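# Carry the spare power supply from shelving to bench

## Task

Take the spare power supply (a slim steel box with a circular fan on one end and golden contacts on the other) off the parts shelving and put it on the work bench. When finished, no box may be lying on the floor, the gripper must have released the box and the robot must have moved away from it, and the robot must be neither fallen nor leaning. The box has to stay where it is without the robot supporting it.

## Robot and tools

ROBOT. A TidyBot++: a mobile base (0.54 m long, 0.50 m wide, 0.38 m tall) on four powered casters, carrying one seven-joint arm with a two-finger gripper. The shoulder sits 0.12 m ahead of the base centre and 0.68 m above the floor. Two cameras: base_camera (fixed on the chassis, pinhole, 644x364 px) and wrist_camera (fisheye, 644x476 px, looking the way the hand points). The arm starts folded with the hand down. Folded, the hand reaches up to 0.08 m beyond the base front and the elbow is up to 1.15 m high. With the hand pointing down, its highest reach is about 0.94 m above the floor, and only near the base.

FRAMES. Base frame: origin on the floor below the base centre, x forward, y left, z up. hand_pose is in this frame and marks the point between the finger pads. Its z axis runs out along the fingers and its y axis is the line the pads close on. The odometry frame is the base frame as it was when the scene began. In base_odometry, heading grows to the left and runs from -3.142 to 3.142. Wheel slip is counted as travel, so expect drift of a few cm and several degrees over many moves. base_tilt is in degrees, with leaning forward or right positive, and has a fixed bias of up to about 1 degree.

execute_actions. Arguments: "actions", a list holding one action or none (an empty list only reports state and images), and "cameras", a list of base_camera, wrist_camera or all. Leaving it out, null or ["all"] gives both cameras, and [] gives none. An action may contain:
- "base": exactly one relative move, measured from where the base last reported itself. translate_m is metres straight ahead (backward negative), -2 to 2. strafe_m is metres sideways (left positive), -2 to 2. rotate_rad is radians turned in place (counter-clockwise from above positive), -6.3 to 6.3.
- "joints": absolute targets keyed by name, in radians. joint_1_rad takes any angle and swings the whole arm about the vertical; positive is clockwise from above, the reverse of heading. joint_2_rad (shoulder) runs -2.249 to 2.249. joint_3_rad takes any angle and spins the upper arm. joint_4_rad (elbow) runs -2.579 to 2.579. joint_5_rad takes any angle and spins the forearm. joint_6_rad (wrist) runs -2.099 to 2.099. joint_7_rad takes any angle and spins the hand; with the hand down, positive is counter-clockwise from above, and at 1.57 the fingers open toward the robot's left and right. gripper_pos runs 0 (open, pad gap about 85 mm) to 1 (closed); the gap is roughly 85 x (1 - gripper_pos) mm. The any-angle joints take the short way, so turn in steps under half a turn.
- "speeds": optional caps on top speed for this action only. translate_m and strafe_m take 0.05 to 0.5 m/s; rotate_rad takes 0.1 to 1.57 rad/s. The defaults are the maxima.
A base move needing over 8.667 s is refused, and no action runs longer than 15 s. An unknown key or an out-of-range number refuses the whole call, and nothing moves. A joint or base left out may still push toward its earlier target.

PLANAR ARM. With joint_1_rad 0, joint_3_rad 3.14 and joint_5_rad 0, the arm moves in the vertical plane of the base x axis. Angles from vertical (forward positive) are: upper arm (0.42 m) = j2, forearm (0.31 m) = j2 - j4, hand (0.31 m to hand point) = j2 - j4 - j6. Forward offset from the shoulder is the sum of length x sin, and height is the sum of length x cos.

RESULT LINES. base_status and joint_status give the outcome of the last accepted action. done: reached (for the base it only means the wheels turned enough, so it may have stopped short against something). off_target: stopped away from the target and possibly still pushing. contact_stop / time_out: the old target is dropped and it holds where it stopped. joint command not followed with a cause: line means a self-collision check withheld the arm targets; joints then show not_followed and may be retried later. For gripper_pos 1, done means the hand is empty and off_target means it is holding something. on_its_own lists motion you did not command. motor_effort is percent of maximum, with the peak in brackets. ARM HIT means a hard hit on the base or the arm itself; nothing stops the arm from striking the base. A torque fault (joints 1-4 limit 104.5 N m, warning 56.7; joints 5-7 limit 51.3, warning 29.4) freezes the arm and gripper for 10 s. MOTOR HOT appears from 60 °C, and OVER-TEMPERATURE FAULT at 75 °C lets the arm sink; joints then read limit_stop_at_motor_heat, so resend the targets. Holding a load heats motors even while you think. If a result reports a stop, the later calls in that same reply are skipped. The pictures line names the images in order.

wait: "seconds", 0 to 10; no new command, returns state and images. zoom_image: "camera" plus "region" [x0, y0, x1, y1] in pixels of that camera's latest full image, at most 504x504. read_manual: "section", only "licences"; it never moves anything. finished_scene: "scene", the current scene's number; it ends the scene for good and reports success.

ACCURACY. Friction leaves joints slightly off and the hand 1-2 cm from the commanded spot, more when stretched. To correct, send each joint its last command plus (wanted angle minus read angle). Holding a load makes the arm sag; do not command a joint to its current reading then, or it sinks further. Trust the cameras over hand_pose. Closed fingertips reach about 20 mm beyond the hand point, so keep them off the floor.

AVOID. Driving while the arm is snagged on something 0.8 m or higher can tip the robot. Pushing or pulling a raised hand sideways can lift wheels; pull the arm back or reverse away to straighten up. A blocked base pushes hard until it times out. Avoid drops, slams, hard pushes and knocking boxes to the floor. Loose objects may occasionally get nudged by outside pushes.

Each tool is called after ">>>" as a command line: name --argument value for each argument, lists and objects as JSON in quotes; but a table of rows of numbers goes row by row, as --pt "numbers of a row", without its own name.

## Session

>>> execute_actions --actions '[{"joints":{"joint_6_rad":0.5}}]'

Scene clock: 1.63 s.
base_odometry: x=+0.000 y=+0.000 heading=+0.000 (m, m, rad; odometry frame)
base_tilt: forward=+0.0 right=-0.2 (deg)
base_status: not commanded
joint_positions: joint_1_rad=+0.007 joint_2_rad=-0.333 joint_3_rad=+3.112 joint_4_rad=-2.524 joint_5_rad=+0.041 joint_6_rad=+0.473 joint_7_rad=+1.542 gripper_pos=+0.000
joint_status: all done
motor_effort: joint_1_rad=+0(0) joint_2_rad=-6(7) joint_3_rad=+1(2) joint_4_rad=+18(19) joint_5_rad=+0(0) joint_6_rad=+8(8) joint_7_rad=+0(1) (%)
hand_pose: x=+0.5444 y=+0.0175 z=+0.8505 quat_wxyz=(-0.008, +0.757, +0.020, +0.653) (m; base frame)
pictures: base_camera, wrist_camera
Images, in order (width x height): base_camera 644x364, wrist_camera 644x476.

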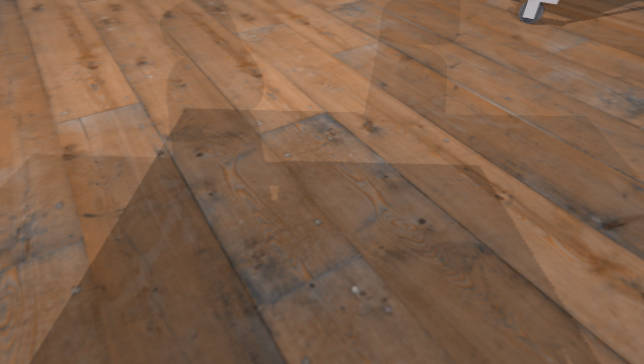

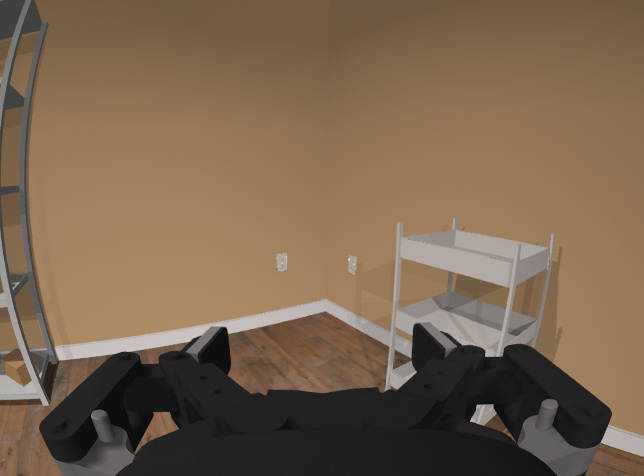

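>>> execute_actions --actions '[{"base":{"rotate_rad":1.1}}]'

Scene clock: 7.80 s.
base_odometry: x=+0.000 y=+0.000 heading=+1.100 (m, m, rad; odometry frame)
base_tilt: forward=-0.1 right=-0.2 (deg)
base_status: done
joint_positions: joint_1_rad=+0.007 joint_2_rad=-0.333 joint_3_rad=+3.112 joint_4_rad=-2.524 joint_5_rad=+0.041 joint_6_rad=+0.473 joint_7_rad=+1.542 gripper_pos=+0.000
joint_status: not commanded
motor_effort: joint_1_rad=+0(1) joint_2_rad=-7(8) joint_3_rad=+1(3) joint_4_rad=+19(18) joint_5_rad=+0(1) joint_6_rad=+8(8) joint_7_rad=+0(0) (%)
hand_pose: x=+0.5444 y=+0.0180 z=+0.8505 quat_wxyz=(-0.008, +0.757, +0.020, +0.653) (m; base frame)
pictures: base_camera, wrist_camera
Images, in order (width x height): base_camera 644x364, wrist_camera 644x476.

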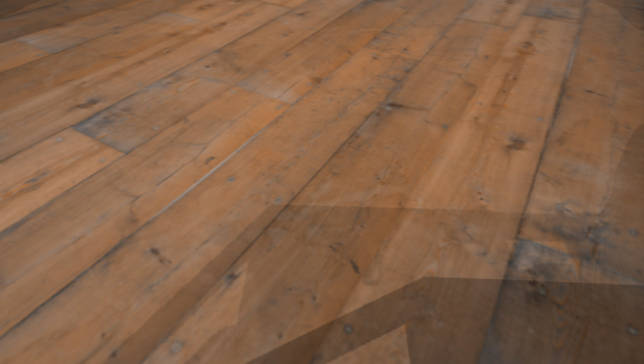

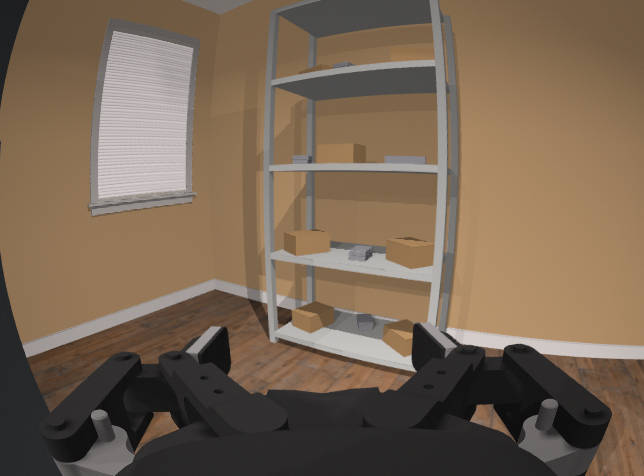

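>>> zoom_image --camera "wrist_camera" --region '[260,40,460,190]'

>>> zoom_image --camera "wrist_camera" --region '[260,210,460,370]'

Region (260, 40, 460, 190) of wrist_camera's 644x476 image, scaled by 2.520; it fills the top 378 rows of this view, and the rest is white.

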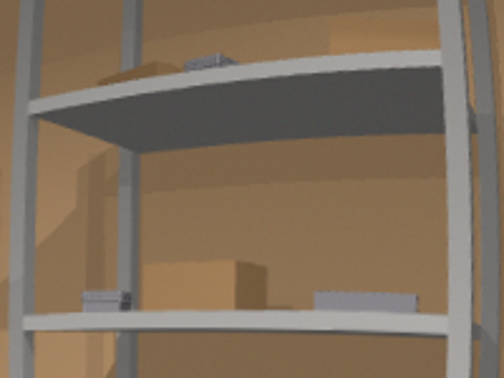

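Region (260, 210, 460, 370) of wrist_camera's 644x476 image, scaled by 2.520; it fills the top 403 rows of this view, and the rest is white.

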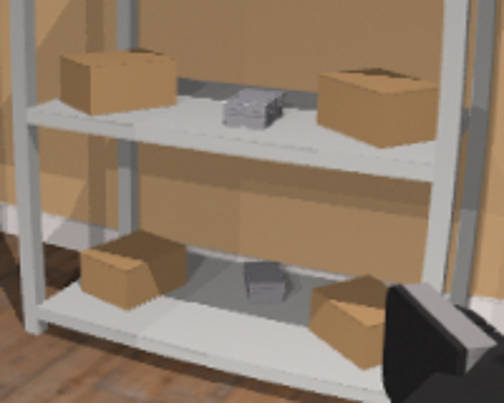

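>>> execute_actions --actions '[{"base":{"rotate_rad":-0.56},"joints":{"joint_4_rad":-1.33,"joint_6_rad":-0.9,"joint_3_rad":3.14,"joint_5_rad":0,"joint_7_rad":1.57}}]' --cameras '[]'

>>> execute_actions --actions '[{"base":{"translate_m":1.0}}]' --cameras '[]'

>>> execute_actions --actions '[{"base":{"strafe_m":0.77}}]'

Scene clock: 27.33 s.
base_odometry: x=+0.000 y=+0.000 heading=+0.540 (m, m, rad; odometry frame)
base_tilt: forward=-0.1 right=-0.2 (deg)
base_status: done
joint_positions: joint_1_rad=+0.007 joint_2_rad=-0.333 joint_3_rad=+3.123 joint_4_rad=-1.339 joint_5_rad=+0.035 joint_6_rad=-0.851 joint_7_rad=+1.542 gripper_pos=+0.000
joint_status: all done
motor_effort: joint_1_rad=-1(2) joint_2_rad=-7(11) joint_3_rad=+1(2) joint_4_rad=+19(22) joint_5_rad=+0(1) joint_6_rad=+7(9) joint_7_rad=+1(0) (%)
hand_pose: x=+0.5452 y=+0.0004 z=+1.1597 quat_wxyz=(+0.008, +0.801, -0.004, +0.599) (m; base frame)
pictures: none
No camera images: the call's "cameras" was empty. Leave "cameras" out to get every camera's image.

Scene clock: 30.70 s.
base_odometry: x=+0.858 y=+0.514 heading=+0.540 (m, m, rad; odometry frame)
base_tilt: forward=-0.1 right=-0.3 (deg)
base_status: done
joint_positions: joint_1_rad=+0.007 joint_2_rad=-0.332 joint_3_rad=+3.124 joint_4_rad=-1.338 joint_5_rad=+0.034 joint_6_rad=-0.855 joint_7_rad=+1.542 gripper_pos=+0.000
joint_status: not commanded
motor_effort: joint_1_rad=+0(0) joint_2_rad=-8(11) joint_3_rad=+1(2) joint_4_rad=+19(20) joint_5_rad=+0(0) joint_6_rad=+7(8) joint_7_rad=+1(0) (%)
hand_pose: x=+0.5455 y=+0.0000 z=+1.1587 quat_wxyz=(+0.008, +0.802, -0.005, +0.597) (m; base frame)
pictures: none
No camera images: the call's "cameras" was empty. Leave "cameras" out to get every camera's image.

Scene clock: 33.60 s.
base_odometry: x=+0.462 y=+1.175 heading=+0.540 (m, m, rad; odometry frame)
base_tilt: forward=+0.0 right=-0.2 (deg)
base_status: done
joint_positions: joint_1_rad=+0.007 joint_2_rad=-0.332 joint_3_rad=+3.132 joint_4_rad=-1.338 joint_5_rad=+0.030 joint_6_rad=-0.855 joint_7_rad=+1.542 gripper_pos=+0.000
joint_status: not commanded
motor_effort: joint_1_rad=+0(1) joint_2_rad=-6(8) joint_3_rad=+2(3) joint_4_rad=+19(19) joint_5_rad=+0(1) joint_6_rad=+7(8) joint_7_rad=+0(0) (%)
hand_pose: x=+0.5456 y=-0.0033 z=+1.1587 quat_wxyz=(+0.007, +0.802, -0.008, +0.597) (m; base frame)
pictures: base_camera, wrist_camera
Images, in order (width x height): base_camera 644x364, wrist_camera 644x476.

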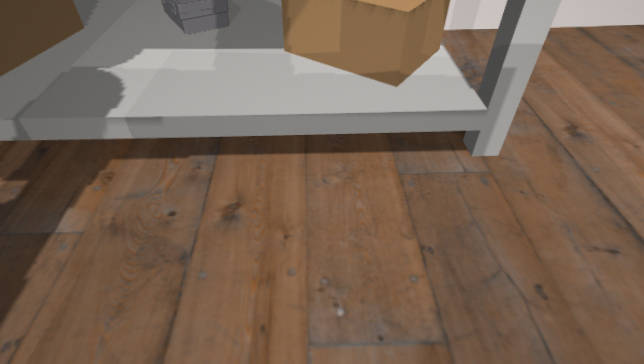

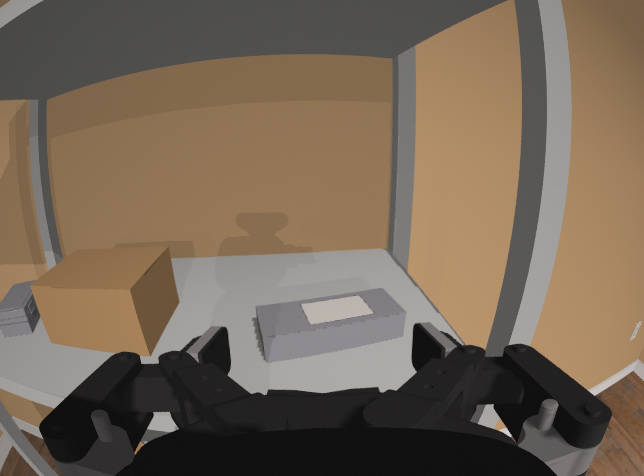

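>>> execute_actions --actions '[{"base":{"strafe_m":-0.06},"joints":{"joint_4_rad":-1.63,"joint_6_rad":-0.6,"gripper_pos":1}}]' --cameras '["wrist_camera"]'

Scene clock: 49.83 s.
base_odometry: x=+0.493 y=+1.123 heading=+0.540 (m, m, rad; odometry frame)
base_tilt: forward=+0.0 right=-0.2 (deg)
base_status: done
joint_positions: joint_1_rad=+0.007 joint_2_rad=-0.332 joint_3_rad=+3.137 joint_4_rad=-1.621 joint_5_rad=+0.030 joint_6_rad=-0.649 joint_7_rad=+1.542 gripper_pos=+0.999
joint_status: all done
motor_effort: joint_1_rad=+0(0) joint_2_rad=-9(10) joint_3_rad=+1(4) joint_4_rad=+21(22) joint_5_rad=+0(1) joint_6_rad=+7(8) joint_7_rad=+0(1) (%)
hand_pose: x=+0.5743 y=-0.0048 z=+1.0551 quat_wxyz=(+0.007, +0.824, -0.008, +0.566) (m; base frame)
pictures: wrist_camera
Images, in order (width x height): wrist_camera 644x476.

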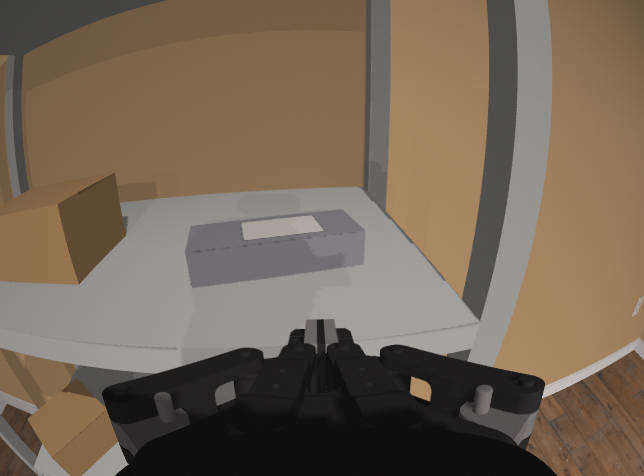

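>>> execute_actions --actions '[{"base":{"translate_m":0.13},"joints":{"joint_1_rad":0.08}}]' --cameras '[]'

>>> execute_actions --actions '[{"joints":{"joint_4_rad":-1.69}}]' --cameras '["wrist_camera"]'

Scene clock: 62.20 s.
base_odometry: x=+0.605 y=+1.190 heading=+0.540 (m, m, rad; odometry frame)
base_tilt: forward=+0.0 right=-0.2 (deg)
base_status: done
joint_positions: joint_1_rad=+0.073 joint_2_rad=-0.326 joint_3_rad=+3.137 joint_4_rad=-1.622 joint_5_rad=+0.030 joint_6_rad=-0.646 joint_7_rad=+1.542 gripper_pos=+0.999
joint_status: all done
motor_effort: joint_1_rad=-1(0) joint_2_rad=-10(13) joint_3_rad=+1(2) joint_4_rad=+21(22) joint_5_rad=+0(0) joint_6_rad=+7(8) joint_7_rad=+0(1) (%)
hand_pose: x=+0.5754 y=-0.0353 z=+1.0530 quat_wxyz=(+0.026, +0.825, -0.035, +0.564) (m; base frame)
pictures: none
No camera images: the call's "cameras" was empty. Leave "cameras" out to get every camera's image.

Scene clock: 63.00 s.
base_odometry: x=+0.605 y=+1.190 heading=+0.540 (m, m, rad; odometry frame)
base_tilt: forward=+0.0 right=-0.2 (deg)
base_status: not commanded
joint_positions: joint_1_rad=+0.073 joint_2_rad=-0.326 joint_3_rad=+3.137 joint_4_rad=-1.685 joint_5_rad=+0.030 joint_6_rad=-0.646 joint_7_rad=+1.542 gripper_pos=+0.999
joint_status: all done
motor_effort: joint_1_rad=+0(0) joint_2_rad=-9(11) joint_3_rad=+1(1) joint_4_rad=+21(22) joint_5_rad=+0(0) joint_6_rad=+7(8) joint_7_rad=+0(1) (%)
hand_pose: x=+0.5725 y=-0.0352 z=+1.0160 quat_wxyz=(+0.025, +0.842, -0.035, +0.538) (m; base frame)
pictures: wrist_camera
Images, in order (width x height): wrist_camera 644x476.

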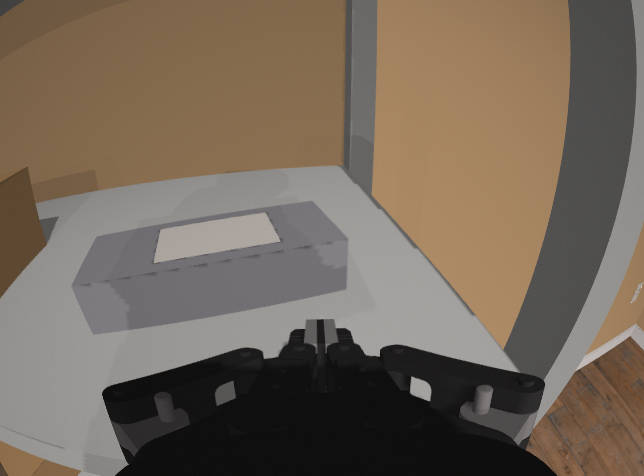

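>>> execute_actions --actions '[{"base":{"translate_m":0.17},"speeds":{"translate_m":0.06}}]'

Scene clock: 69.27 s.
base_odometry: x=+0.751 y=+1.278 heading=+0.540 (m, m, rad; odometry frame)
base_tilt: forward=-0.1 right=-0.2 (deg)
base_status: done
joint_positions: joint_1_rad=+0.073 joint_2_rad=-0.329 joint_3_rad=+3.137 joint_4_rad=-1.685 joint_5_rad=+0.030 joint_6_rad=-0.646 joint_7_rad=+1.542 gripper_pos=+0.999
joint_status: not commanded
motor_effort: joint_1_rad=-1(1) joint_2_rad=-9(12) joint_3_rad=+1(0) joint_4_rad=+21(22) joint_5_rad=+0(1) joint_6_rad=+7(9) joint_7_rad=+1(1) (%)
hand_pose: x=+0.5716 y=-0.0351 z=+1.0172 quat_wxyz=(+0.026, +0.841, -0.035, +0.539) (m; base frame)
pictures: base_camera, wrist_camera
Images, in order (width x height): base_camera 644x364, wrist_camera 644x476.

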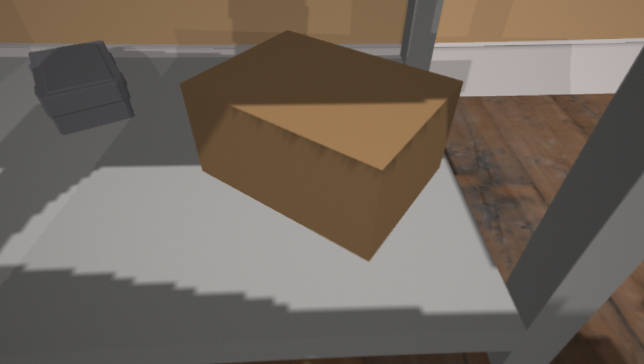

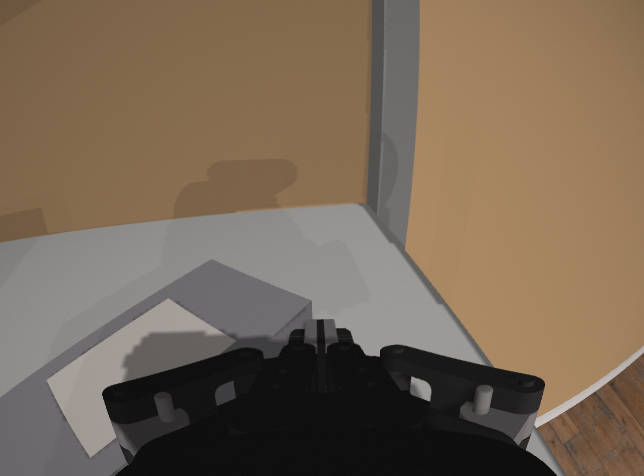

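Now push it left to finish the turn.

>>> execute_actions --actions '[{"base":{"strafe_m":0.08},"speeds":{"strafe_m":0.05}}]' --cameras '["wrist_camera"]'

>>> execute_actions --actions '[{"joints":{"joint_4_rad":-1.58,"joint_1_rad":0.11}}]' --cameras '[]'

>>> execute_actions --actions '[{"base":{"translate_m":-0.24}}]' --cameras '[]'

>>> execute_actions --actions '[{"joints":{"joint_1_rad":-0.01,"gripper_pos":0,"joint_4_rad":-1.63,"joint_7_rad":1.6}}]' --cameras '["wrist_camera"]'

Scene clock: 82.53 s.
base_odometry: x=+0.710 y=+1.346 heading=+0.540 (m, m, rad; odometry frame)
base_tilt: forward=-0.1 right=-0.2 (deg)
base_status: done
joint_positions: joint_1_rad=+0.090 joint_2_rad=-0.330 joint_3_rad=+3.153 joint_4_rad=-1.685 joint_5_rad=+0.030 joint_6_rad=-0.642 joint_7_rad=+1.542 gripper_pos=+0.999
joint_status: not commanded
motor_effort: joint_1_rad=-3(5) joint_2_rad=-7(10) joint_3_rad=-2(4) joint_4_rad=+20(21) joint_5_rad=-2(3) joint_6_rad=+7(7) joint_7_rad=+0(1) (%)
hand_pose: x=+0.5707 y=-0.0509 z=+1.0187 quat_wxyz=(+0.032, +0.839, -0.050, +0.541) (m; base frame)
pictures: wrist_camera
Images, in order (width x height): wrist_camera 644x476.

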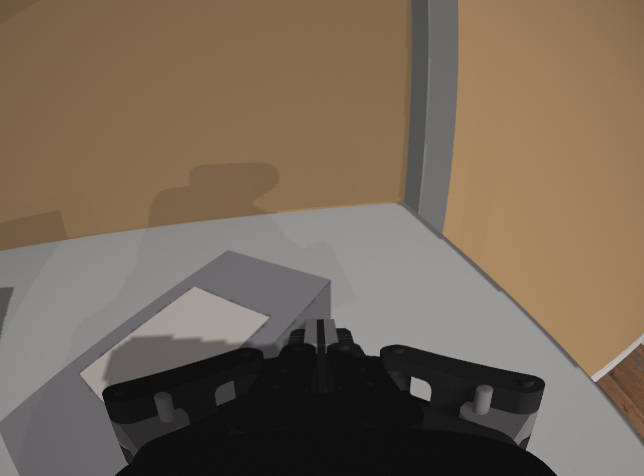

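Scene clock: 83.47 s.
base_odometry: x=+0.710 y=+1.346 heading=+0.540 (m, m, rad; odometry frame)
base_tilt: forward=+0.0 right=-0.2 (deg)
base_status: not commanded
joint_positions: joint_1_rad=+0.096 joint_2_rad=-0.330 joint_3_rad=+3.149 joint_4_rad=-1.583 joint_5_rad=+0.030 joint_6_rad=-0.642 joint_7_rad=+1.542 gripper_pos=+0.999
joint_status: all done
motor_effort: joint_1_rad=+0(4) joint_2_rad=-9(11) joint_3_rad=+1(2) joint_4_rad=+20(22) joint_5_rad=+0(2) joint_6_rad=+7(9) joint_7_rad=+0(1) (%)
hand_pose: x=+0.5736 y=-0.0517 z=+1.0792 quat_wxyz=(+0.035, +0.810, -0.049, +0.583) (m; base frame)
pictures: none
No camera images: the call's "cameras" was empty. Leave "cameras" out to get every camera's image.

Scene clock: 85.20 s.
base_odometry: x=+0.504 y=+1.223 heading=+0.540 (m, m, rad; odometry frame)
base_tilt: forward=-0.1 right=-0.2 (deg)
base_status: done
joint_positions: joint_1_rad=+0.097 joint_2_rad=-0.338 joint_3_rad=+3.149 joint_4_rad=-1.583 joint_5_rad=+0.030 joint_6_rad=-0.641 joint_7_rad=+1.542 gripper_pos=+0.999
joint_status: not commanded
motor_effort: joint_1_rad=-1(0) joint_2_rad=-8(13) joint_3_rad=+1(2) joint_4_rad=+20(22) joint_5_rad=+0(0) joint_6_rad=+7(8) joint_7_rad=+1(1) (%)
hand_pose: x=+0.5703 y=-0.0519 z=+1.0831 quat_wxyz=(+0.035, +0.808, -0.049, +0.586) (m; base frame)
pictures: none
No camera images: the call's "cameras" was empty. Leave "cameras" out to get every camera's image.

Scene clock: 86.30 s.
base_odometry: x=+0.504 y=+1.223 heading=+0.540 (m, m, rad; odometry frame)
base_tilt: forward=-0.1 right=-0.2 (deg)
base_status: not commanded
joint_positions: joint_1_rad=-0.002 joint_2_rad=-0.338 joint_3_rad=+3.147 joint_4_rad=-1.620 joint_5_rad=+0.030 joint_6_rad=-0.641 joint_7_rad=+1.564 gripper_pos=+0.000
joint_status: all done
motor_effort: joint_1_rad=+0(1) joint_2_rad=-9(9) joint_3_rad=+1(2) joint_4_rad=+21(21) joint_5_rad=+0(0) joint_6_rad=+7(7) joint_7_rad=+0(1) (%)
hand_pose: x=+0.5729 y=-0.0061 z=+1.0609 quat_wxyz=(+0.012, +0.820, +0.000, +0.572) (m; base frame)
pictures: wrist_camera
Images, in order (width x height): wrist_camera 644x476.

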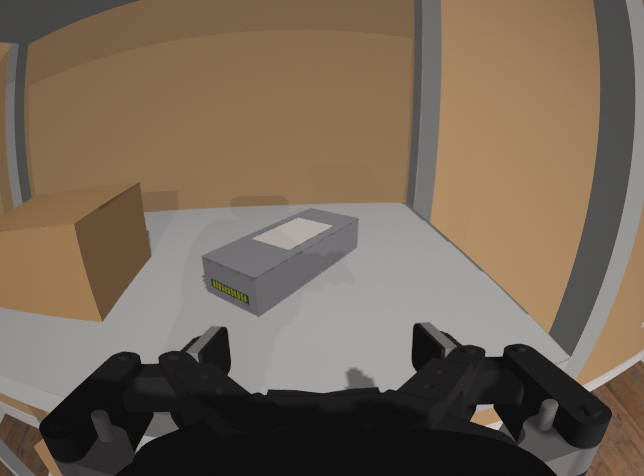

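>>> execute_actions --actions '[{"base":{"strafe_m":0.105},"joints":{"joint_4_rad":-1.705}}]' --cameras '[]'

>>> execute_actions --actions '[{"base":{"translate_m":0.13},"speeds":{"translate_m":0.1}}]' --cameras '["wrist_camera"]'

Scene clock: 112.83 s.
base_odometry: x=+0.449 y=+1.313 heading=+0.540 (m, m, rad; odometry frame)
base_tilt: forward=+0.0 right=-0.3 (deg)
base_status: done
joint_positions: joint_1_rad=-0.003 joint_2_rad=-0.338 joint_3_rad=+3.141 joint_4_rad=-1.700 joint_5_rad=+0.030 joint_6_rad=-0.641 joint_7_rad=+1.564 gripper_pos=+0.000
joint_status: all done
motor_effort: joint_1_rad=+0(2) joint_2_rad=-9(10) joint_3_rad=+1(2) joint_4_rad=+21(22) joint_5_rad=+0(1) joint_6_rad=+7(8) joint_7_rad=+1(0) (%)
hand_pose: x=+0.5696 y=-0.0027 z=+1.0133 quat_wxyz=(+0.011, +0.842, +0.004, +0.539) (m; base frame)
pictures: none
No camera images: the call's "cameras" was empty. Leave "cameras" out to get every camera's image.

Scene clock: 114.70 s.
base_odometry: x=+0.561 y=+1.380 heading=+0.540 (m, m, rad; odometry frame)
base_tilt: forward=+0.0 right=-0.3 (deg)
base_status: done
joint_positions: joint_1_rad=-0.003 joint_2_rad=-0.335 joint_3_rad=+3.141 joint_4_rad=-1.700 joint_5_rad=+0.030 joint_6_rad=-0.641 joint_7_rad=+1.564 gripper_pos=+0.000
joint_status: not commanded
motor_effort: joint_1_rad=+0(1) joint_2_rad=-9(13) joint_3_rad=+1(2) joint_4_rad=+21(22) joint_5_rad=+0(0) joint_6_rad=+7(7) joint_7_rad=+1(1) (%)
hand_pose: x=+0.5705 y=-0.0027 z=+1.0121 quat_wxyz=(+0.011, +0.843, +0.004, +0.538) (m; base frame)
pictures: wrist_camera
Images, in order (width x height): wrist_camera 644x476.

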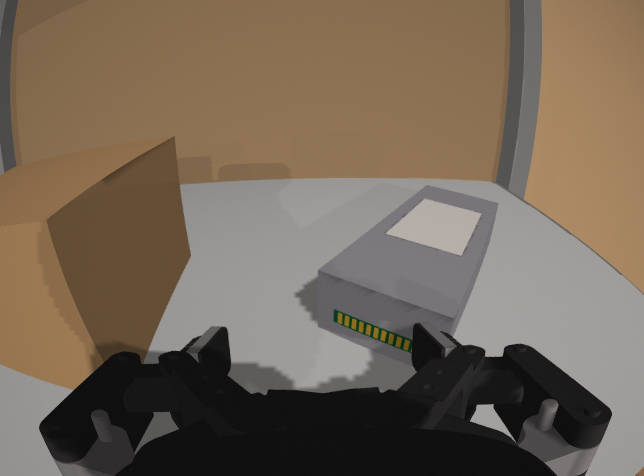

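>>> execute_actions --actions '[{"joints":{"joint_1_rad":0.09}}]' --cameras '["wrist_camera"]'

>>> execute_actions --actions '[{"base":{"translate_m":0.06},"speeds":{"translate_m":0.05}}]' --cameras '["wrist_camera"]'

Scene clock: 121.77 s.
base_odometry: x=+0.561 y=+1.380 heading=+0.540 (m, m, rad; odometry frame)
base_tilt: forward=+0.0 right=-0.3 (deg)
base_status: not commanded
joint_positions: joint_1_rad=+0.079 joint_2_rad=-0.335 joint_3_rad=+3.138 joint_4_rad=-1.700 joint_5_rad=+0.026 joint_6_rad=-0.641 joint_7_rad=+1.564 gripper_pos=+0.000
joint_status: all done
motor_effort: joint_1_rad=+0(2) joint_2_rad=-9(9) joint_3_rad=+1(4) joint_4_rad=+20(21) joint_5_rad=+0(1) joint_6_rad=+7(8) joint_7_rad=+1(0) (%)
hand_pose: x=+0.5690 y=-0.0372 z=+1.0121 quat_wxyz=(+0.031, +0.843, -0.030, +0.537) (m; base frame)
pictures: wrist_camera
Images, in order (width x height): wrist_camera 644x476.

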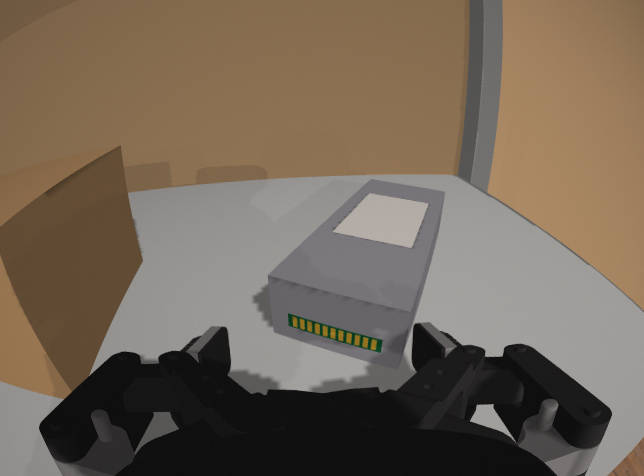

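Scene clock: 123.40 s.
base_odometry: x=+0.613 y=+1.411 heading=+0.540 (m, m, rad; odometry frame)
base_tilt: forward=+0.0 right=-0.2 (deg)
base_status: done
joint_positions: joint_1_rad=+0.088 joint_2_rad=-0.336 joint_3_rad=+3.140 joint_4_rad=-1.700 joint_5_rad=+0.026 joint_6_rad=-0.641 joint_7_rad=+1.564 gripper_pos=+0.000
joint_status: not commanded
motor_effort: joint_1_rad=+0(3) joint_2_rad=-8(10) joint_3_rad=+2(1) joint_4_rad=+20(22) joint_5_rad=+0(1) joint_6_rad=+7(9) joint_7_rad=+1(1) (%)
hand_pose: x=+0.5684 y=-0.0421 z=+1.0122 quat_wxyz=(+0.034, +0.842, -0.035, +0.537) (m; base frame)
pictures: wrist_camera
Images, in order (width x height): wrist_camera 644x476.

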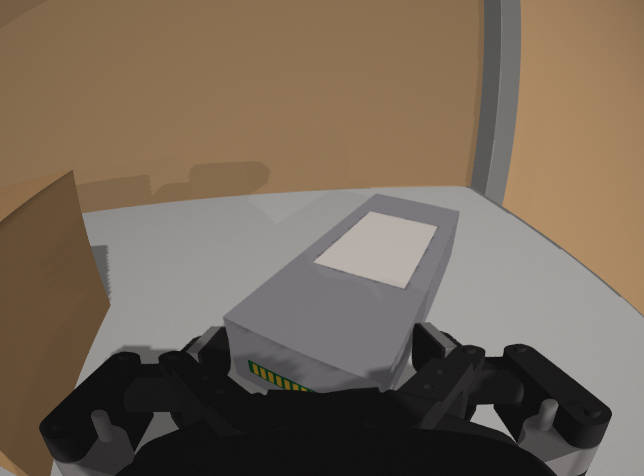

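Left finger is at the corner; swing right while creeping forward.

>>> execute_actions --actions '[{"base":{"translate_m":0.02},"speeds":{"translate_m":0.05}}]' --cameras '["wrist_camera"]'

>>> execute_actions --actions '[{"joints":{"joint_1_rad":0.21}}]' --cameras '["wrist_camera"]'

Scene clock: 128.93 s.
base_odometry: x=+0.630 y=+1.422 heading=+0.540 (m, m, rad; odometry frame)
base_tilt: forward=+0.0 right=-0.2 (deg)
base_status: done
joint_positions: joint_1_rad=+0.088 joint_2_rad=-0.339 joint_3_rad=+3.140 joint_4_rad=-1.703 joint_5_rad=+0.026 joint_6_rad=-0.641 joint_7_rad=+1.564 gripper_pos=+0.000
joint_status: not commanded
motor_effort: joint_1_rad=+0(0) joint_2_rad=-8(9) joint_3_rad=+2(2) joint_4_rad=+20(22) joint_5_rad=+0(0) joint_6_rad=+7(10) joint_7_rad=+1(1) (%)
hand_pose: x=+0.5672 y=-0.0420 z=+1.0123 quat_wxyz=(+0.034, +0.842, -0.035, +0.537) (m; base frame)
pictures: wrist_camera
Images, in order (width x height): wrist_camera 644x476.

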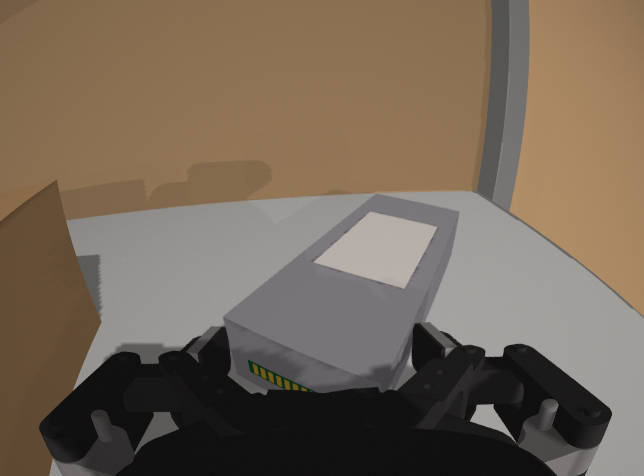

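Scene clock: 129.93 s.
base_odometry: x=+0.630 y=+1.422 heading=+0.540 (m, m, rad; odometry frame)
base_tilt: forward=+0.0 right=-0.3 (deg)
base_status: not commanded
joint_positions: joint_1_rad=+0.189 joint_2_rad=-0.339 joint_3_rad=+3.125 joint_4_rad=-1.703 joint_5_rad=+0.017 joint_6_rad=-0.641 joint_7_rad=+1.564 gripper_pos=+0.000
joint_status: all done
motor_effort: joint_1_rad=+2(4) joint_2_rad=-8(8) joint_3_rad=+4(6) joint_4_rad=+21(21) joint_5_rad=+2(3) joint_6_rad=+7(8) joint_7_rad=+1(0) (%)
hand_pose: x=+0.5624 y=-0.0774 z=+1.0122 quat_wxyz=(+0.055, +0.840, -0.071, +0.535) (m; base frame)
pictures: wrist_camera
Images, in order (width x height): wrist_camera 644x476.

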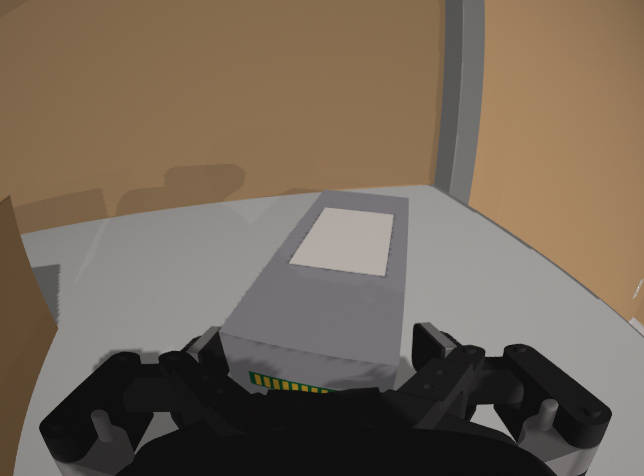

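Working.

>>> execute_actions --actions '[{"joints":{"joint_1_rad":0.27}}]' --cameras '[]'

>>> execute_actions --actions '[{"base":{"translate_m":0.035},"speeds":{"translate_m":0.05}}]' --cameras '["wrist_camera"]'

>>> execute_actions --actions '[{"joints":{"gripper_pos":1}}]' --cameras '["wrist_camera"]'

Scene clock: 142.40 s.
base_odometry: x=+0.630 y=+1.422 heading=+0.540 (m, m, rad; odometry frame)
base_tilt: forward=+0.0 right=-0.3 (deg)
base_status: not commanded
joint_positions: joint_1_rad=+0.251 joint_2_rad=-0.339 joint_3_rad=+3.125 joint_4_rad=-1.703 joint_5_rad=+0.017 joint_6_rad=-0.641 joint_7_rad=+1.564 gripper_pos=+0.000
joint_status: all done
motor_effort: joint_1_rad=+1(3) joint_2_rad=-8(8) joint_3_rad=+3(5) joint_4_rad=+21(21) joint_5_rad=+1(2) joint_6_rad=+7(8) joint_7_rad=+1(0) (%)
hand_pose: x=+0.5566 y=-0.1051 z=+1.0122 quat_wxyz=(+0.072, +0.837, -0.097, +0.533) (m; base frame)
pictures: none
No camera images: the call's "cameras" was empty. Leave "cameras" out to get every camera's image.

Scene clock: 143.57 s.
base_odometry: x=+0.660 y=+1.440 heading=+0.540 (m, m, rad; odometry frame)
base_tilt: forward=+0.0 right=-0.2 (deg)
base_status: done
joint_positions: joint_1_rad=+0.258 joint_2_rad=-0.339 joint_3_rad=+3.127 joint_4_rad=-1.703 joint_5_rad=+0.017 joint_6_rad=-0.641 joint_7_rad=+1.564 gripper_pos=+0.000
joint_status: not commanded
motor_effort: joint_1_rad=+0(1) joint_2_rad=-9(11) joint_3_rad=+1(3) joint_4_rad=+21(22) joint_5_rad=+0(1) joint_6_rad=+7(8) joint_7_rad=+1(1) (%)
hand_pose: x=+0.5557 y=-0.1090 z=+1.0121 quat_wxyz=(+0.074, +0.837, -0.101, +0.533) (m; base frame)
pictures: wrist_camera
Images, in order (width x height): wrist_camera 644x476.

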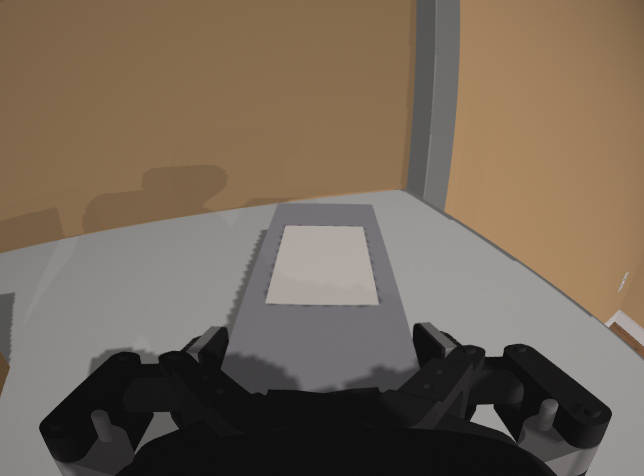

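Scene clock: 144.67 s.
base_odometry: x=+0.660 y=+1.440 heading=+0.540 (m, m, rad; odometry frame)
base_tilt: forward=+0.0 right=-0.3 (deg)
base_status: not commanded
joint_positions: joint_1_rad=+0.259 joint_2_rad=-0.341 joint_3_rad=+3.127 joint_4_rad=-1.703 joint_5_rad=+0.017 joint_6_rad=-0.641 joint_7_rad=+1.564 gripper_pos=+0.170
joint_status: gripper_pos off_target (ended at +0.170, target +1.000)
motor_effort: joint_1_rad=+1(2) joint_2_rad=-8(9) joint_3_rad=+3(3) joint_4_rad=+20(22) joint_5_rad=+2(2) joint_6_rad=+6(9) joint_7_rad=+1(1) (%)
hand_pose: x=+0.5547 y=-0.1093 z=+1.0134 quat_wxyz=(+0.074, +0.836, -0.102, +0.534) (m; base frame)
pictures: wrist_camera
Images, in order (width x height): wrist_camera 644x476.

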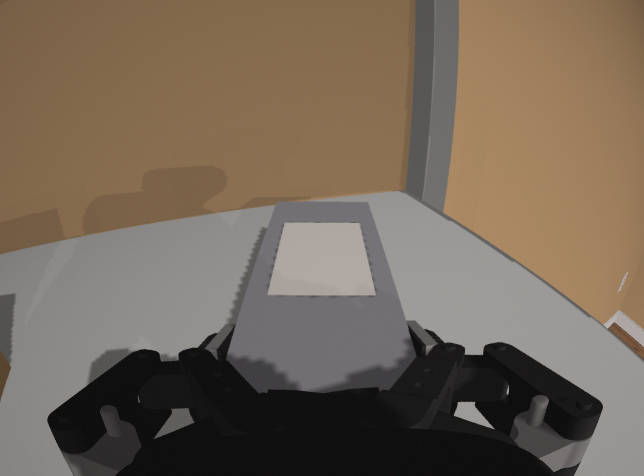

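>>> execute_actions --actions '[{"joints":{"joint_4_rad":-1.58,"joint_2_rad":-0.37,"joint_6_rad":-0.56}}]' --cameras '["wrist_camera"]'

Scene clock: 149.70 s.
base_odometry: x=+0.660 y=+1.440 heading=+0.540 (m, m, rad; odometry frame)
base_tilt: forward=+0.0 right=-0.2 (deg)
base_status: not commanded
joint_positions: joint_1_rad=+0.260 joint_2_rad=-0.329 joint_3_rad=+3.128 joint_4_rad=-1.642 joint_5_rad=+0.017 joint_6_rad=-0.641 joint_7_rad=+1.564 gripper_pos=+0.170
joint_status: joint_2_rad off_target (ended at -0.329, target -0.370); joint_4_rad off_target (ended at -1.642, target -1.580); joint_6_rad off_target (ended at -0.641, target -0.560)
motor_effort: joint_1_rad=-1(1) joint_2_rad=-17(19) joint_3_rad=+1(3) joint_4_rad=+30(32) joint_5_rad=+0(2) joint_6_rad=+16(17) joint_7_rad=+1(1) (%)
hand_pose: x=+0.5615 y=-0.1118 z=+1.0440 quat_wxyz=(+0.077, +0.822, -0.101, +0.554) (m; base frame)
pictures: wrist_camera
Images, in order (width x height): wrist_camera 644x476.

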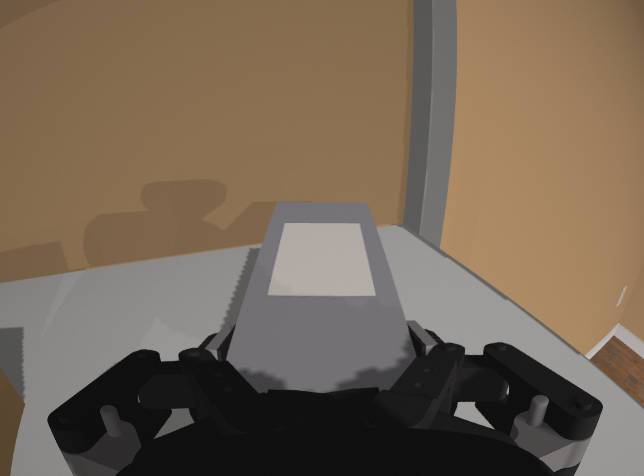

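>>> execute_actions --actions '[{"base":{"translate_m":-0.6},"speeds":{"translate_m":0.3}}]' --cameras '[]'

>>> execute_actions --actions '[{"base":{"rotate_rad":-1.9},"speeds":{"rotate_rad":0.8},"joints":{"joint_1_rad":0}}]'

Scene clock: 159.30 s.
base_odometry: x=+0.145 y=+1.131 heading=+0.540 (m, m, rad; odometry frame)
base_tilt: forward=-0.1 right=-0.2 (deg)
base_status: done
joint_positions: joint_1_rad=+0.261 joint_2_rad=-0.328 joint_3_rad=+3.131 joint_4_rad=-1.642 joint_5_rad=+0.017 joint_6_rad=-0.641 joint_7_rad=+1.564 gripper_pos=+0.170
joint_status: not commanded
motor_effort: joint_1_rad=-1(2) joint_2_rad=-16(21) joint_3_rad=+1(4) joint_4_rad=+29(32) joint_5_rad=+0(1) joint_6_rad=+16(17) joint_7_rad=+0(0) (%)
hand_pose: x=+0.5616 y=-0.1140 z=+1.0434 quat_wxyz=(+0.077, +0.823, -0.103, +0.554) (m; base frame)
pictures: none
No camera images: the call's "cameras" was empty. Leave "cameras" out to get every camera's image.

Scene clock: 162.47 s.
base_odometry: x=+0.145 y=+1.131 heading=-1.360 (m, m, rad; odometry frame)
base_tilt: forward=+0.0 right=-0.2 (deg)
base_status: done
joint_positions: joint_1_rad=+0.007 joint_2_rad=-0.328 joint_3_rad=+3.140 joint_4_rad=-1.642 joint_5_rad=+0.017 joint_6_rad=-0.641 joint_7_rad=+1.564 gripper_pos=+0.170
joint_status: all done
motor_effort: joint_1_rad=-1(2) joint_2_rad=-17(18) joint_3_rad=+1(4) joint_4_rad=+30(31) joint_5_rad=+0(1) joint_6_rad=+16(16) joint_7_rad=+0(0) (%)
hand_pose: x=+0.5761 y=-0.0041 z=+1.0434 quat_wxyz=(+0.008, +0.829, -0.002, +0.559) (m; base frame)
pictures: base_camera, wrist_camera
Images, in order (width x height): base_camera 644x364, wrist_camera 644x476.

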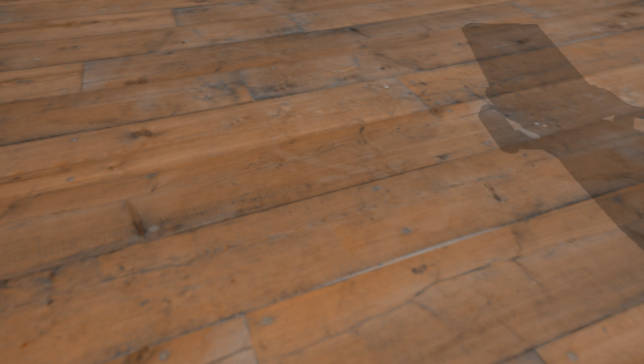

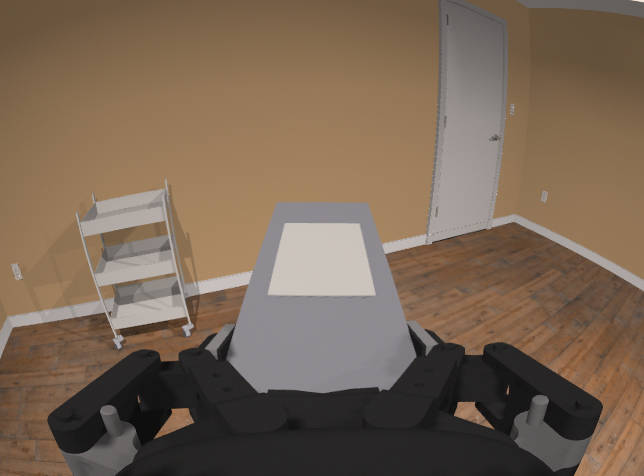

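>>> execute_actions --actions '[{"base":{"rotate_rad":-0.8},"speeds":{"rotate_rad":0.8}}]'

Scene clock: 167.70 s.
base_odometry: x=+0.145 y=+1.131 heading=-2.160 (m, m, rad; odometry frame)
base_tilt: forward=+0.0 right=-0.3 (deg)
base_status: done
joint_positions: joint_1_rad=+0.002 joint_2_rad=-0.328 joint_3_rad=+3.142 joint_4_rad=-1.642 joint_5_rad=+0.017 joint_6_rad=-0.641 joint_7_rad=+1.564 gripper_pos=+0.170
joint_status: not commanded
motor_effort: joint_1_rad=+0(2) joint_2_rad=-17(18) joint_3_rad=+1(4) joint_4_rad=+30(30) joint_5_rad=+0(1) joint_6_rad=+16(16) joint_7_rad=+0(1) (%)
hand_pose: x=+0.5761 y=-0.0029 z=+1.0434 quat_wxyz=(+0.007, +0.829, -0.001, +0.559) (m; base frame)
pictures: base_camera, wrist_camera
Images, in order (width x height): base_camera 644x364, wrist_camera 644x476.

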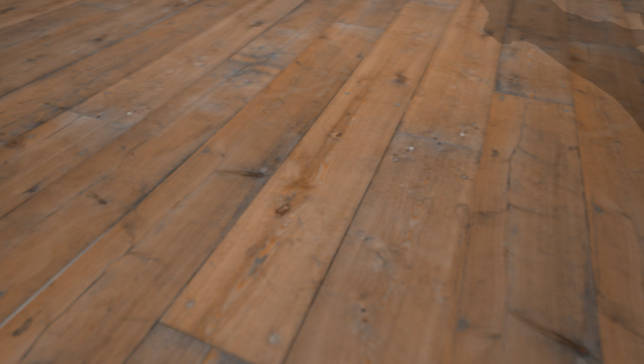

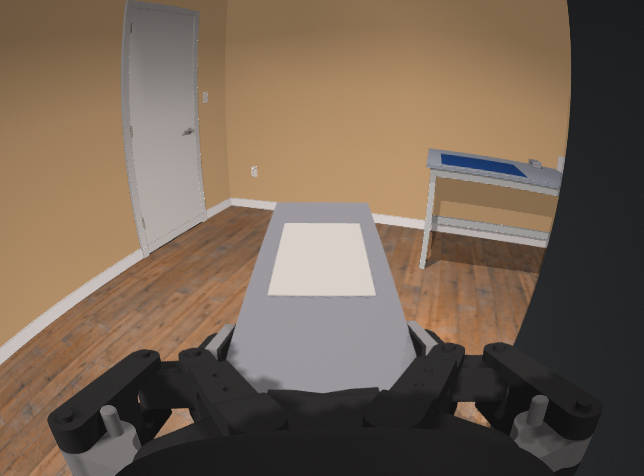

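>>> execute_actions --actions '[{"base":{"translate_m":0.8}}]' --cameras '[]'

>>> execute_actions --actions '[{"base":{"rotate_rad":-0.46},"speeds":{"rotate_rad":0.8}}]' --cameras '["wrist_camera"]'

>>> execute_actions --actions '[{"base":{"translate_m":1.2}}]'

Scene clock: 180.93 s.
base_odometry: x=-0.300 y=+0.466 heading=-2.160 (m, m, rad; odometry frame)
base_tilt: forward=+0.0 right=-0.2 (deg)
base_status: done
joint_positions: joint_1_rad=+0.002 joint_2_rad=-0.325 joint_3_rad=+3.142 joint_4_rad=-1.641 joint_5_rad=+0.017 joint_6_rad=-0.641 joint_7_rad=+1.564 gripper_pos=+0.170
joint_status: not commanded
motor_effort: joint_1_rad=-1(0) joint_2_rad=-18(21) joint_3_rad=+1(2) joint_4_rad=+31(31) joint_5_rad=+0(0) joint_6_rad=+16(17) joint_7_rad=+0(0) (%)
hand_pose: x=+0.5770 y=-0.0029 z=+1.0426 quat_wxyz=(+0.007, +0.830, -0.001, +0.558) (m; base frame)
pictures: none
No camera images: the call's "cameras" was empty. Leave "cameras" out to get every camera's image.

Scene clock: 182.30 s.
base_odometry: x=-0.300 y=+0.466 heading=-2.620 (m, m, rad; odometry frame)
base_tilt: forward=+0.0 right=-0.2 (deg)
base_status: done
joint_positions: joint_1_rad=+0.005 joint_2_rad=-0.325 joint_3_rad=+3.147 joint_4_rad=-1.641 joint_5_rad=+0.017 joint_6_rad=-0.641 joint_7_rad=+1.564 gripper_pos=+0.170
joint_status: not commanded
motor_effort: joint_1_rad=-1(3) joint_2_rad=-17(19) joint_3_rad=+1(2) joint_4_rad=+30(31) joint_5_rad=+0(1) joint_6_rad=+16(16) joint_7_rad=+1(1) (%)
hand_pose: x=+0.5770 y=-0.0073 z=+1.0427 quat_wxyz=(+0.008, +0.830, -0.005, +0.558) (m; base frame)
pictures: wrist_camera
Images, in order (width x height): wrist_camera 644x476.

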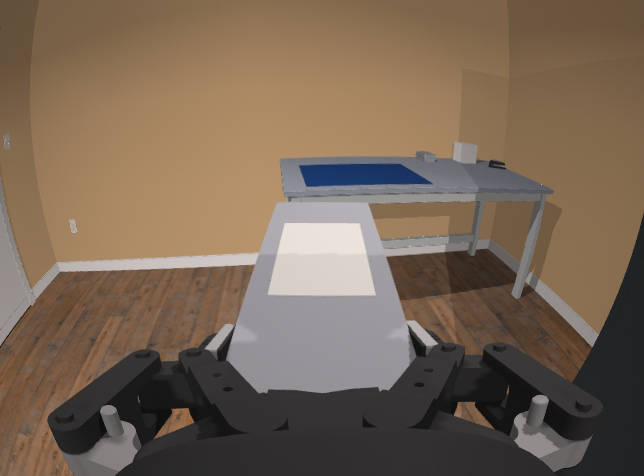

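Scene clock: 186.07 s.
base_odometry: x=-1.341 y=-0.131 heading=-2.620 (m, m, rad; odometry frame)
base_tilt: forward=+0.0 right=-0.2 (deg)
base_status: done
joint_positions: joint_1_rad=+0.005 joint_2_rad=-0.324 joint_3_rad=+3.147 joint_4_rad=-1.641 joint_5_rad=+0.017 joint_6_rad=-0.641 joint_7_rad=+1.564 gripper_pos=+0.170
joint_status: not commanded
motor_effort: joint_1_rad=+0(0) joint_2_rad=-19(21) joint_3_rad=+1(2) joint_4_rad=+31(31) joint_5_rad=+0(0) joint_6_rad=+16(17) joint_7_rad=+1(1) (%)
hand_pose: x=+0.5774 y=-0.0073 z=+1.0424 quat_wxyz=(+0.008, +0.830, -0.005, +0.558) (m; base frame)
pictures: base_camera, wrist_camera
Images, in order (width x height): base_camera 644x364, wrist_camera 644x476.

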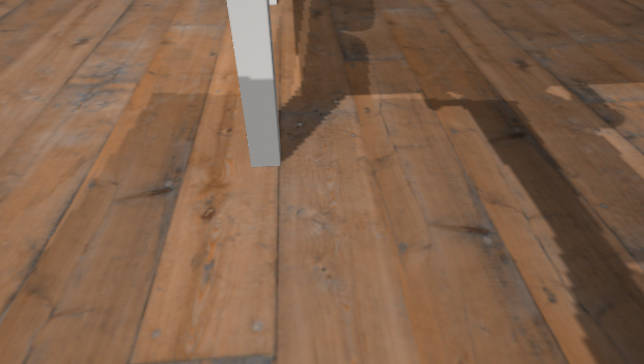

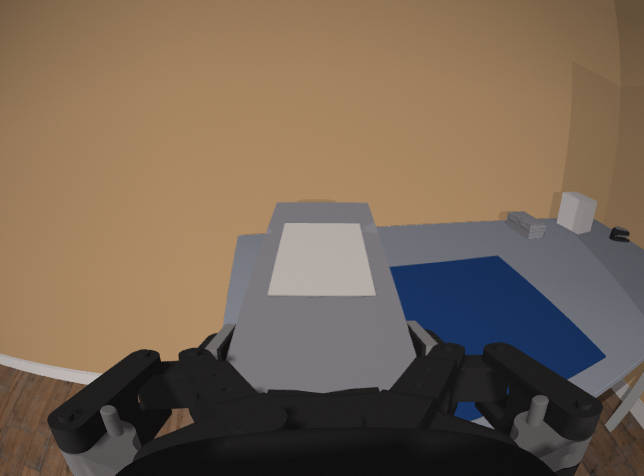

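>>> execute_actions --actions '[{"base":{"strafe_m":-0.2}}]' --cameras '[]'

>>> execute_actions --actions '[{"base":{"translate_m":0.2},"joints":{"joint_4_rad":-2.17,"joint_6_rad":-0.02}}]'

Scene clock: 195.53 s.
base_odometry: x=-1.441 y=+0.042 heading=-2.620 (m, m, rad; odometry frame)
base_tilt: forward=+0.0 right=-0.2 (deg)
base_status: done
joint_positions: joint_1_rad=+0.005 joint_2_rad=-0.324 joint_3_rad=+3.147 joint_4_rad=-1.641 joint_5_rad=+0.017 joint_6_rad=-0.641 joint_7_rad=+1.564 gripper_pos=+0.170
joint_status: not commanded
motor_effort: joint_1_rad=-1(3) joint_2_rad=-17(19) joint_3_rad=+1(3) joint_4_rad=+30(31) joint_5_rad=+0(1) joint_6_rad=+16(17) joint_7_rad=+1(1) (%)
hand_pose: x=+0.5774 y=-0.0073 z=+1.0424 quat_wxyz=(+0.008, +0.830, -0.005, +0.558) (m; base frame)
pictures: none
No camera images: the call's "cameras" was empty. Leave "cameras" out to get every camera's image.

Scene clock: 197.37 s.
base_odometry: x=-1.614 y=-0.058 heading=-2.620 (m, m, rad; odometry frame)
base_tilt: forward=+0.0 right=-0.2 (deg)
base_status: done
joint_positions: joint_1_rad=+0.005 joint_2_rad=-0.319 joint_3_rad=+3.147 joint_4_rad=-2.213 joint_5_rad=+0.017 joint_6_rad=-0.129 joint_7_rad=+1.564 gripper_pos=+0.170
joint_status: joint_4_rad off_target (ended at -2.213, target -2.170); joint_6_rad off_target (ended at -0.129, target -0.020)
motor_effort: joint_1_rad=+0(0) joint_2_rad=-17(22) joint_3_rad=+1(2) joint_4_rad=+29(32) joint_5_rad=+0(0) joint_6_rad=+16(18) joint_7_rad=+1(1) (%)
hand_pose: x=+0.5651 y=-0.0044 z=+0.8457 quat_wxyz=(+0.006, +0.847, -0.001, +0.531) (m; base frame)
pictures: base_camera, wrist_camera
Images, in order (width x height): base_camera 644x364, wrist_camera 644x476.

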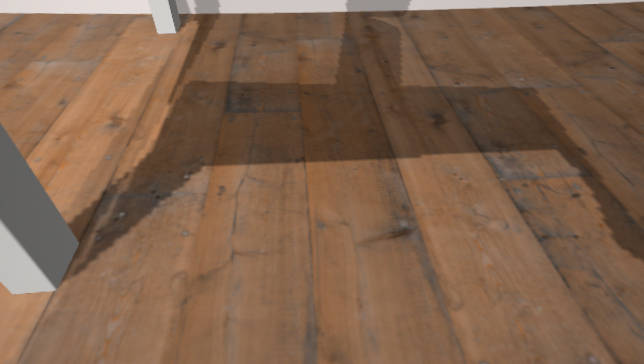

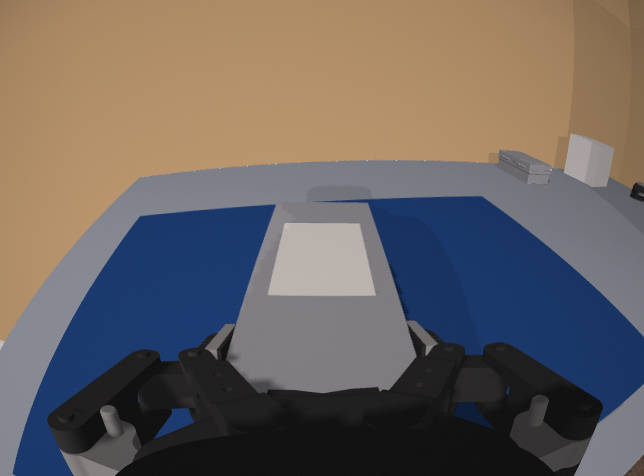

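>>> execute_actions --actions '[{"joints":{"joint_4_rad":-2.25,"joint_6_rad":0.07}}]' --cameras '[]'

>>> execute_actions --actions '[{"joints":{"joint_4_rad":-2.32,"joint_6_rad":0.14}}]' --cameras '["wrist_camera"]'

Scene clock: 206.47 s.
base_odometry: x=-1.614 y=-0.058 heading=-2.620 (m, m, rad; odometry frame)
base_tilt: forward=+0.0 right=-0.3 (deg)
base_status: not commanded
joint_positions: joint_1_rad=+0.005 joint_2_rad=-0.319 joint_3_rad=+3.147 joint_4_rad=-2.296 joint_5_rad=+0.017 joint_6_rad=-0.039 joint_7_rad=+1.564 gripper_pos=+0.170
joint_status: joint_4_rad off_target (ended at -2.296, target -2.250); joint_6_rad off_target (ended at -0.039, target +0.070)
motor_effort: joint_1_rad=+0(1) joint_2_rad=-16(18) joint_3_rad=+1(1) joint_4_rad=+29(31) joint_5_rad=+0(0) joint_6_rad=+16(17) joint_7_rad=+1(0) (%)
hand_pose: x=+0.5568 y=-0.0038 z=+0.8233 quat_wxyz=(+0.005, +0.846, -0.001, +0.534) (m; base frame)
pictures: none
No camera images: the call's "cameras" was empty. Leave "cameras" out to get every camera's image.

Scene clock: 207.33 s.
base_odometry: x=-1.614 y=-0.058 heading=-2.620 (m, m, rad; odometry frame)
base_tilt: forward=+0.0 right=-0.3 (deg)
base_status: not commanded
joint_positions: joint_1_rad=+0.005 joint_2_rad=-0.319 joint_3_rad=+3.147 joint_4_rad=-2.365 joint_5_rad=+0.017 joint_6_rad=+0.031 joint_7_rad=+1.564 gripper_pos=+0.170
joint_status: joint_4_rad off_target (ended at -2.365, target -2.320); joint_6_rad off_target (ended at +0.031, target +0.140)
motor_effort: joint_1_rad=+0(0) joint_2_rad=-16(17) joint_3_rad=+1(1) joint_4_rad=+28(30) joint_5_rad=+0(0) joint_6_rad=+15(17) joint_7_rad=+0(0) (%)
hand_pose: x=+0.5477 y=-0.0033 z=+0.8041 quat_wxyz=(+0.005, +0.845, -0.001, +0.534) (m; base frame)
pictures: wrist_camera
Images, in order (width x height): wrist_camera 644x476.

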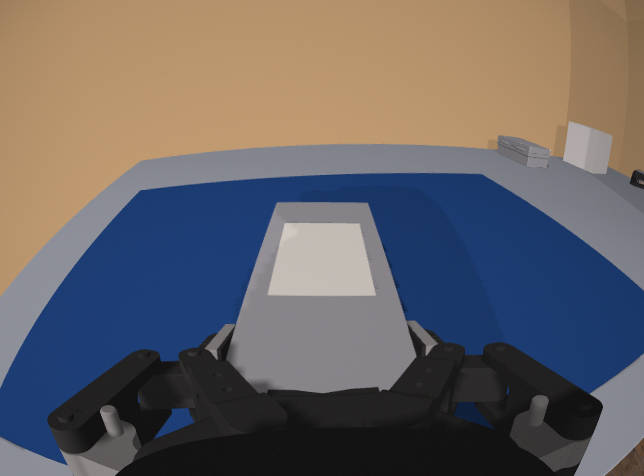

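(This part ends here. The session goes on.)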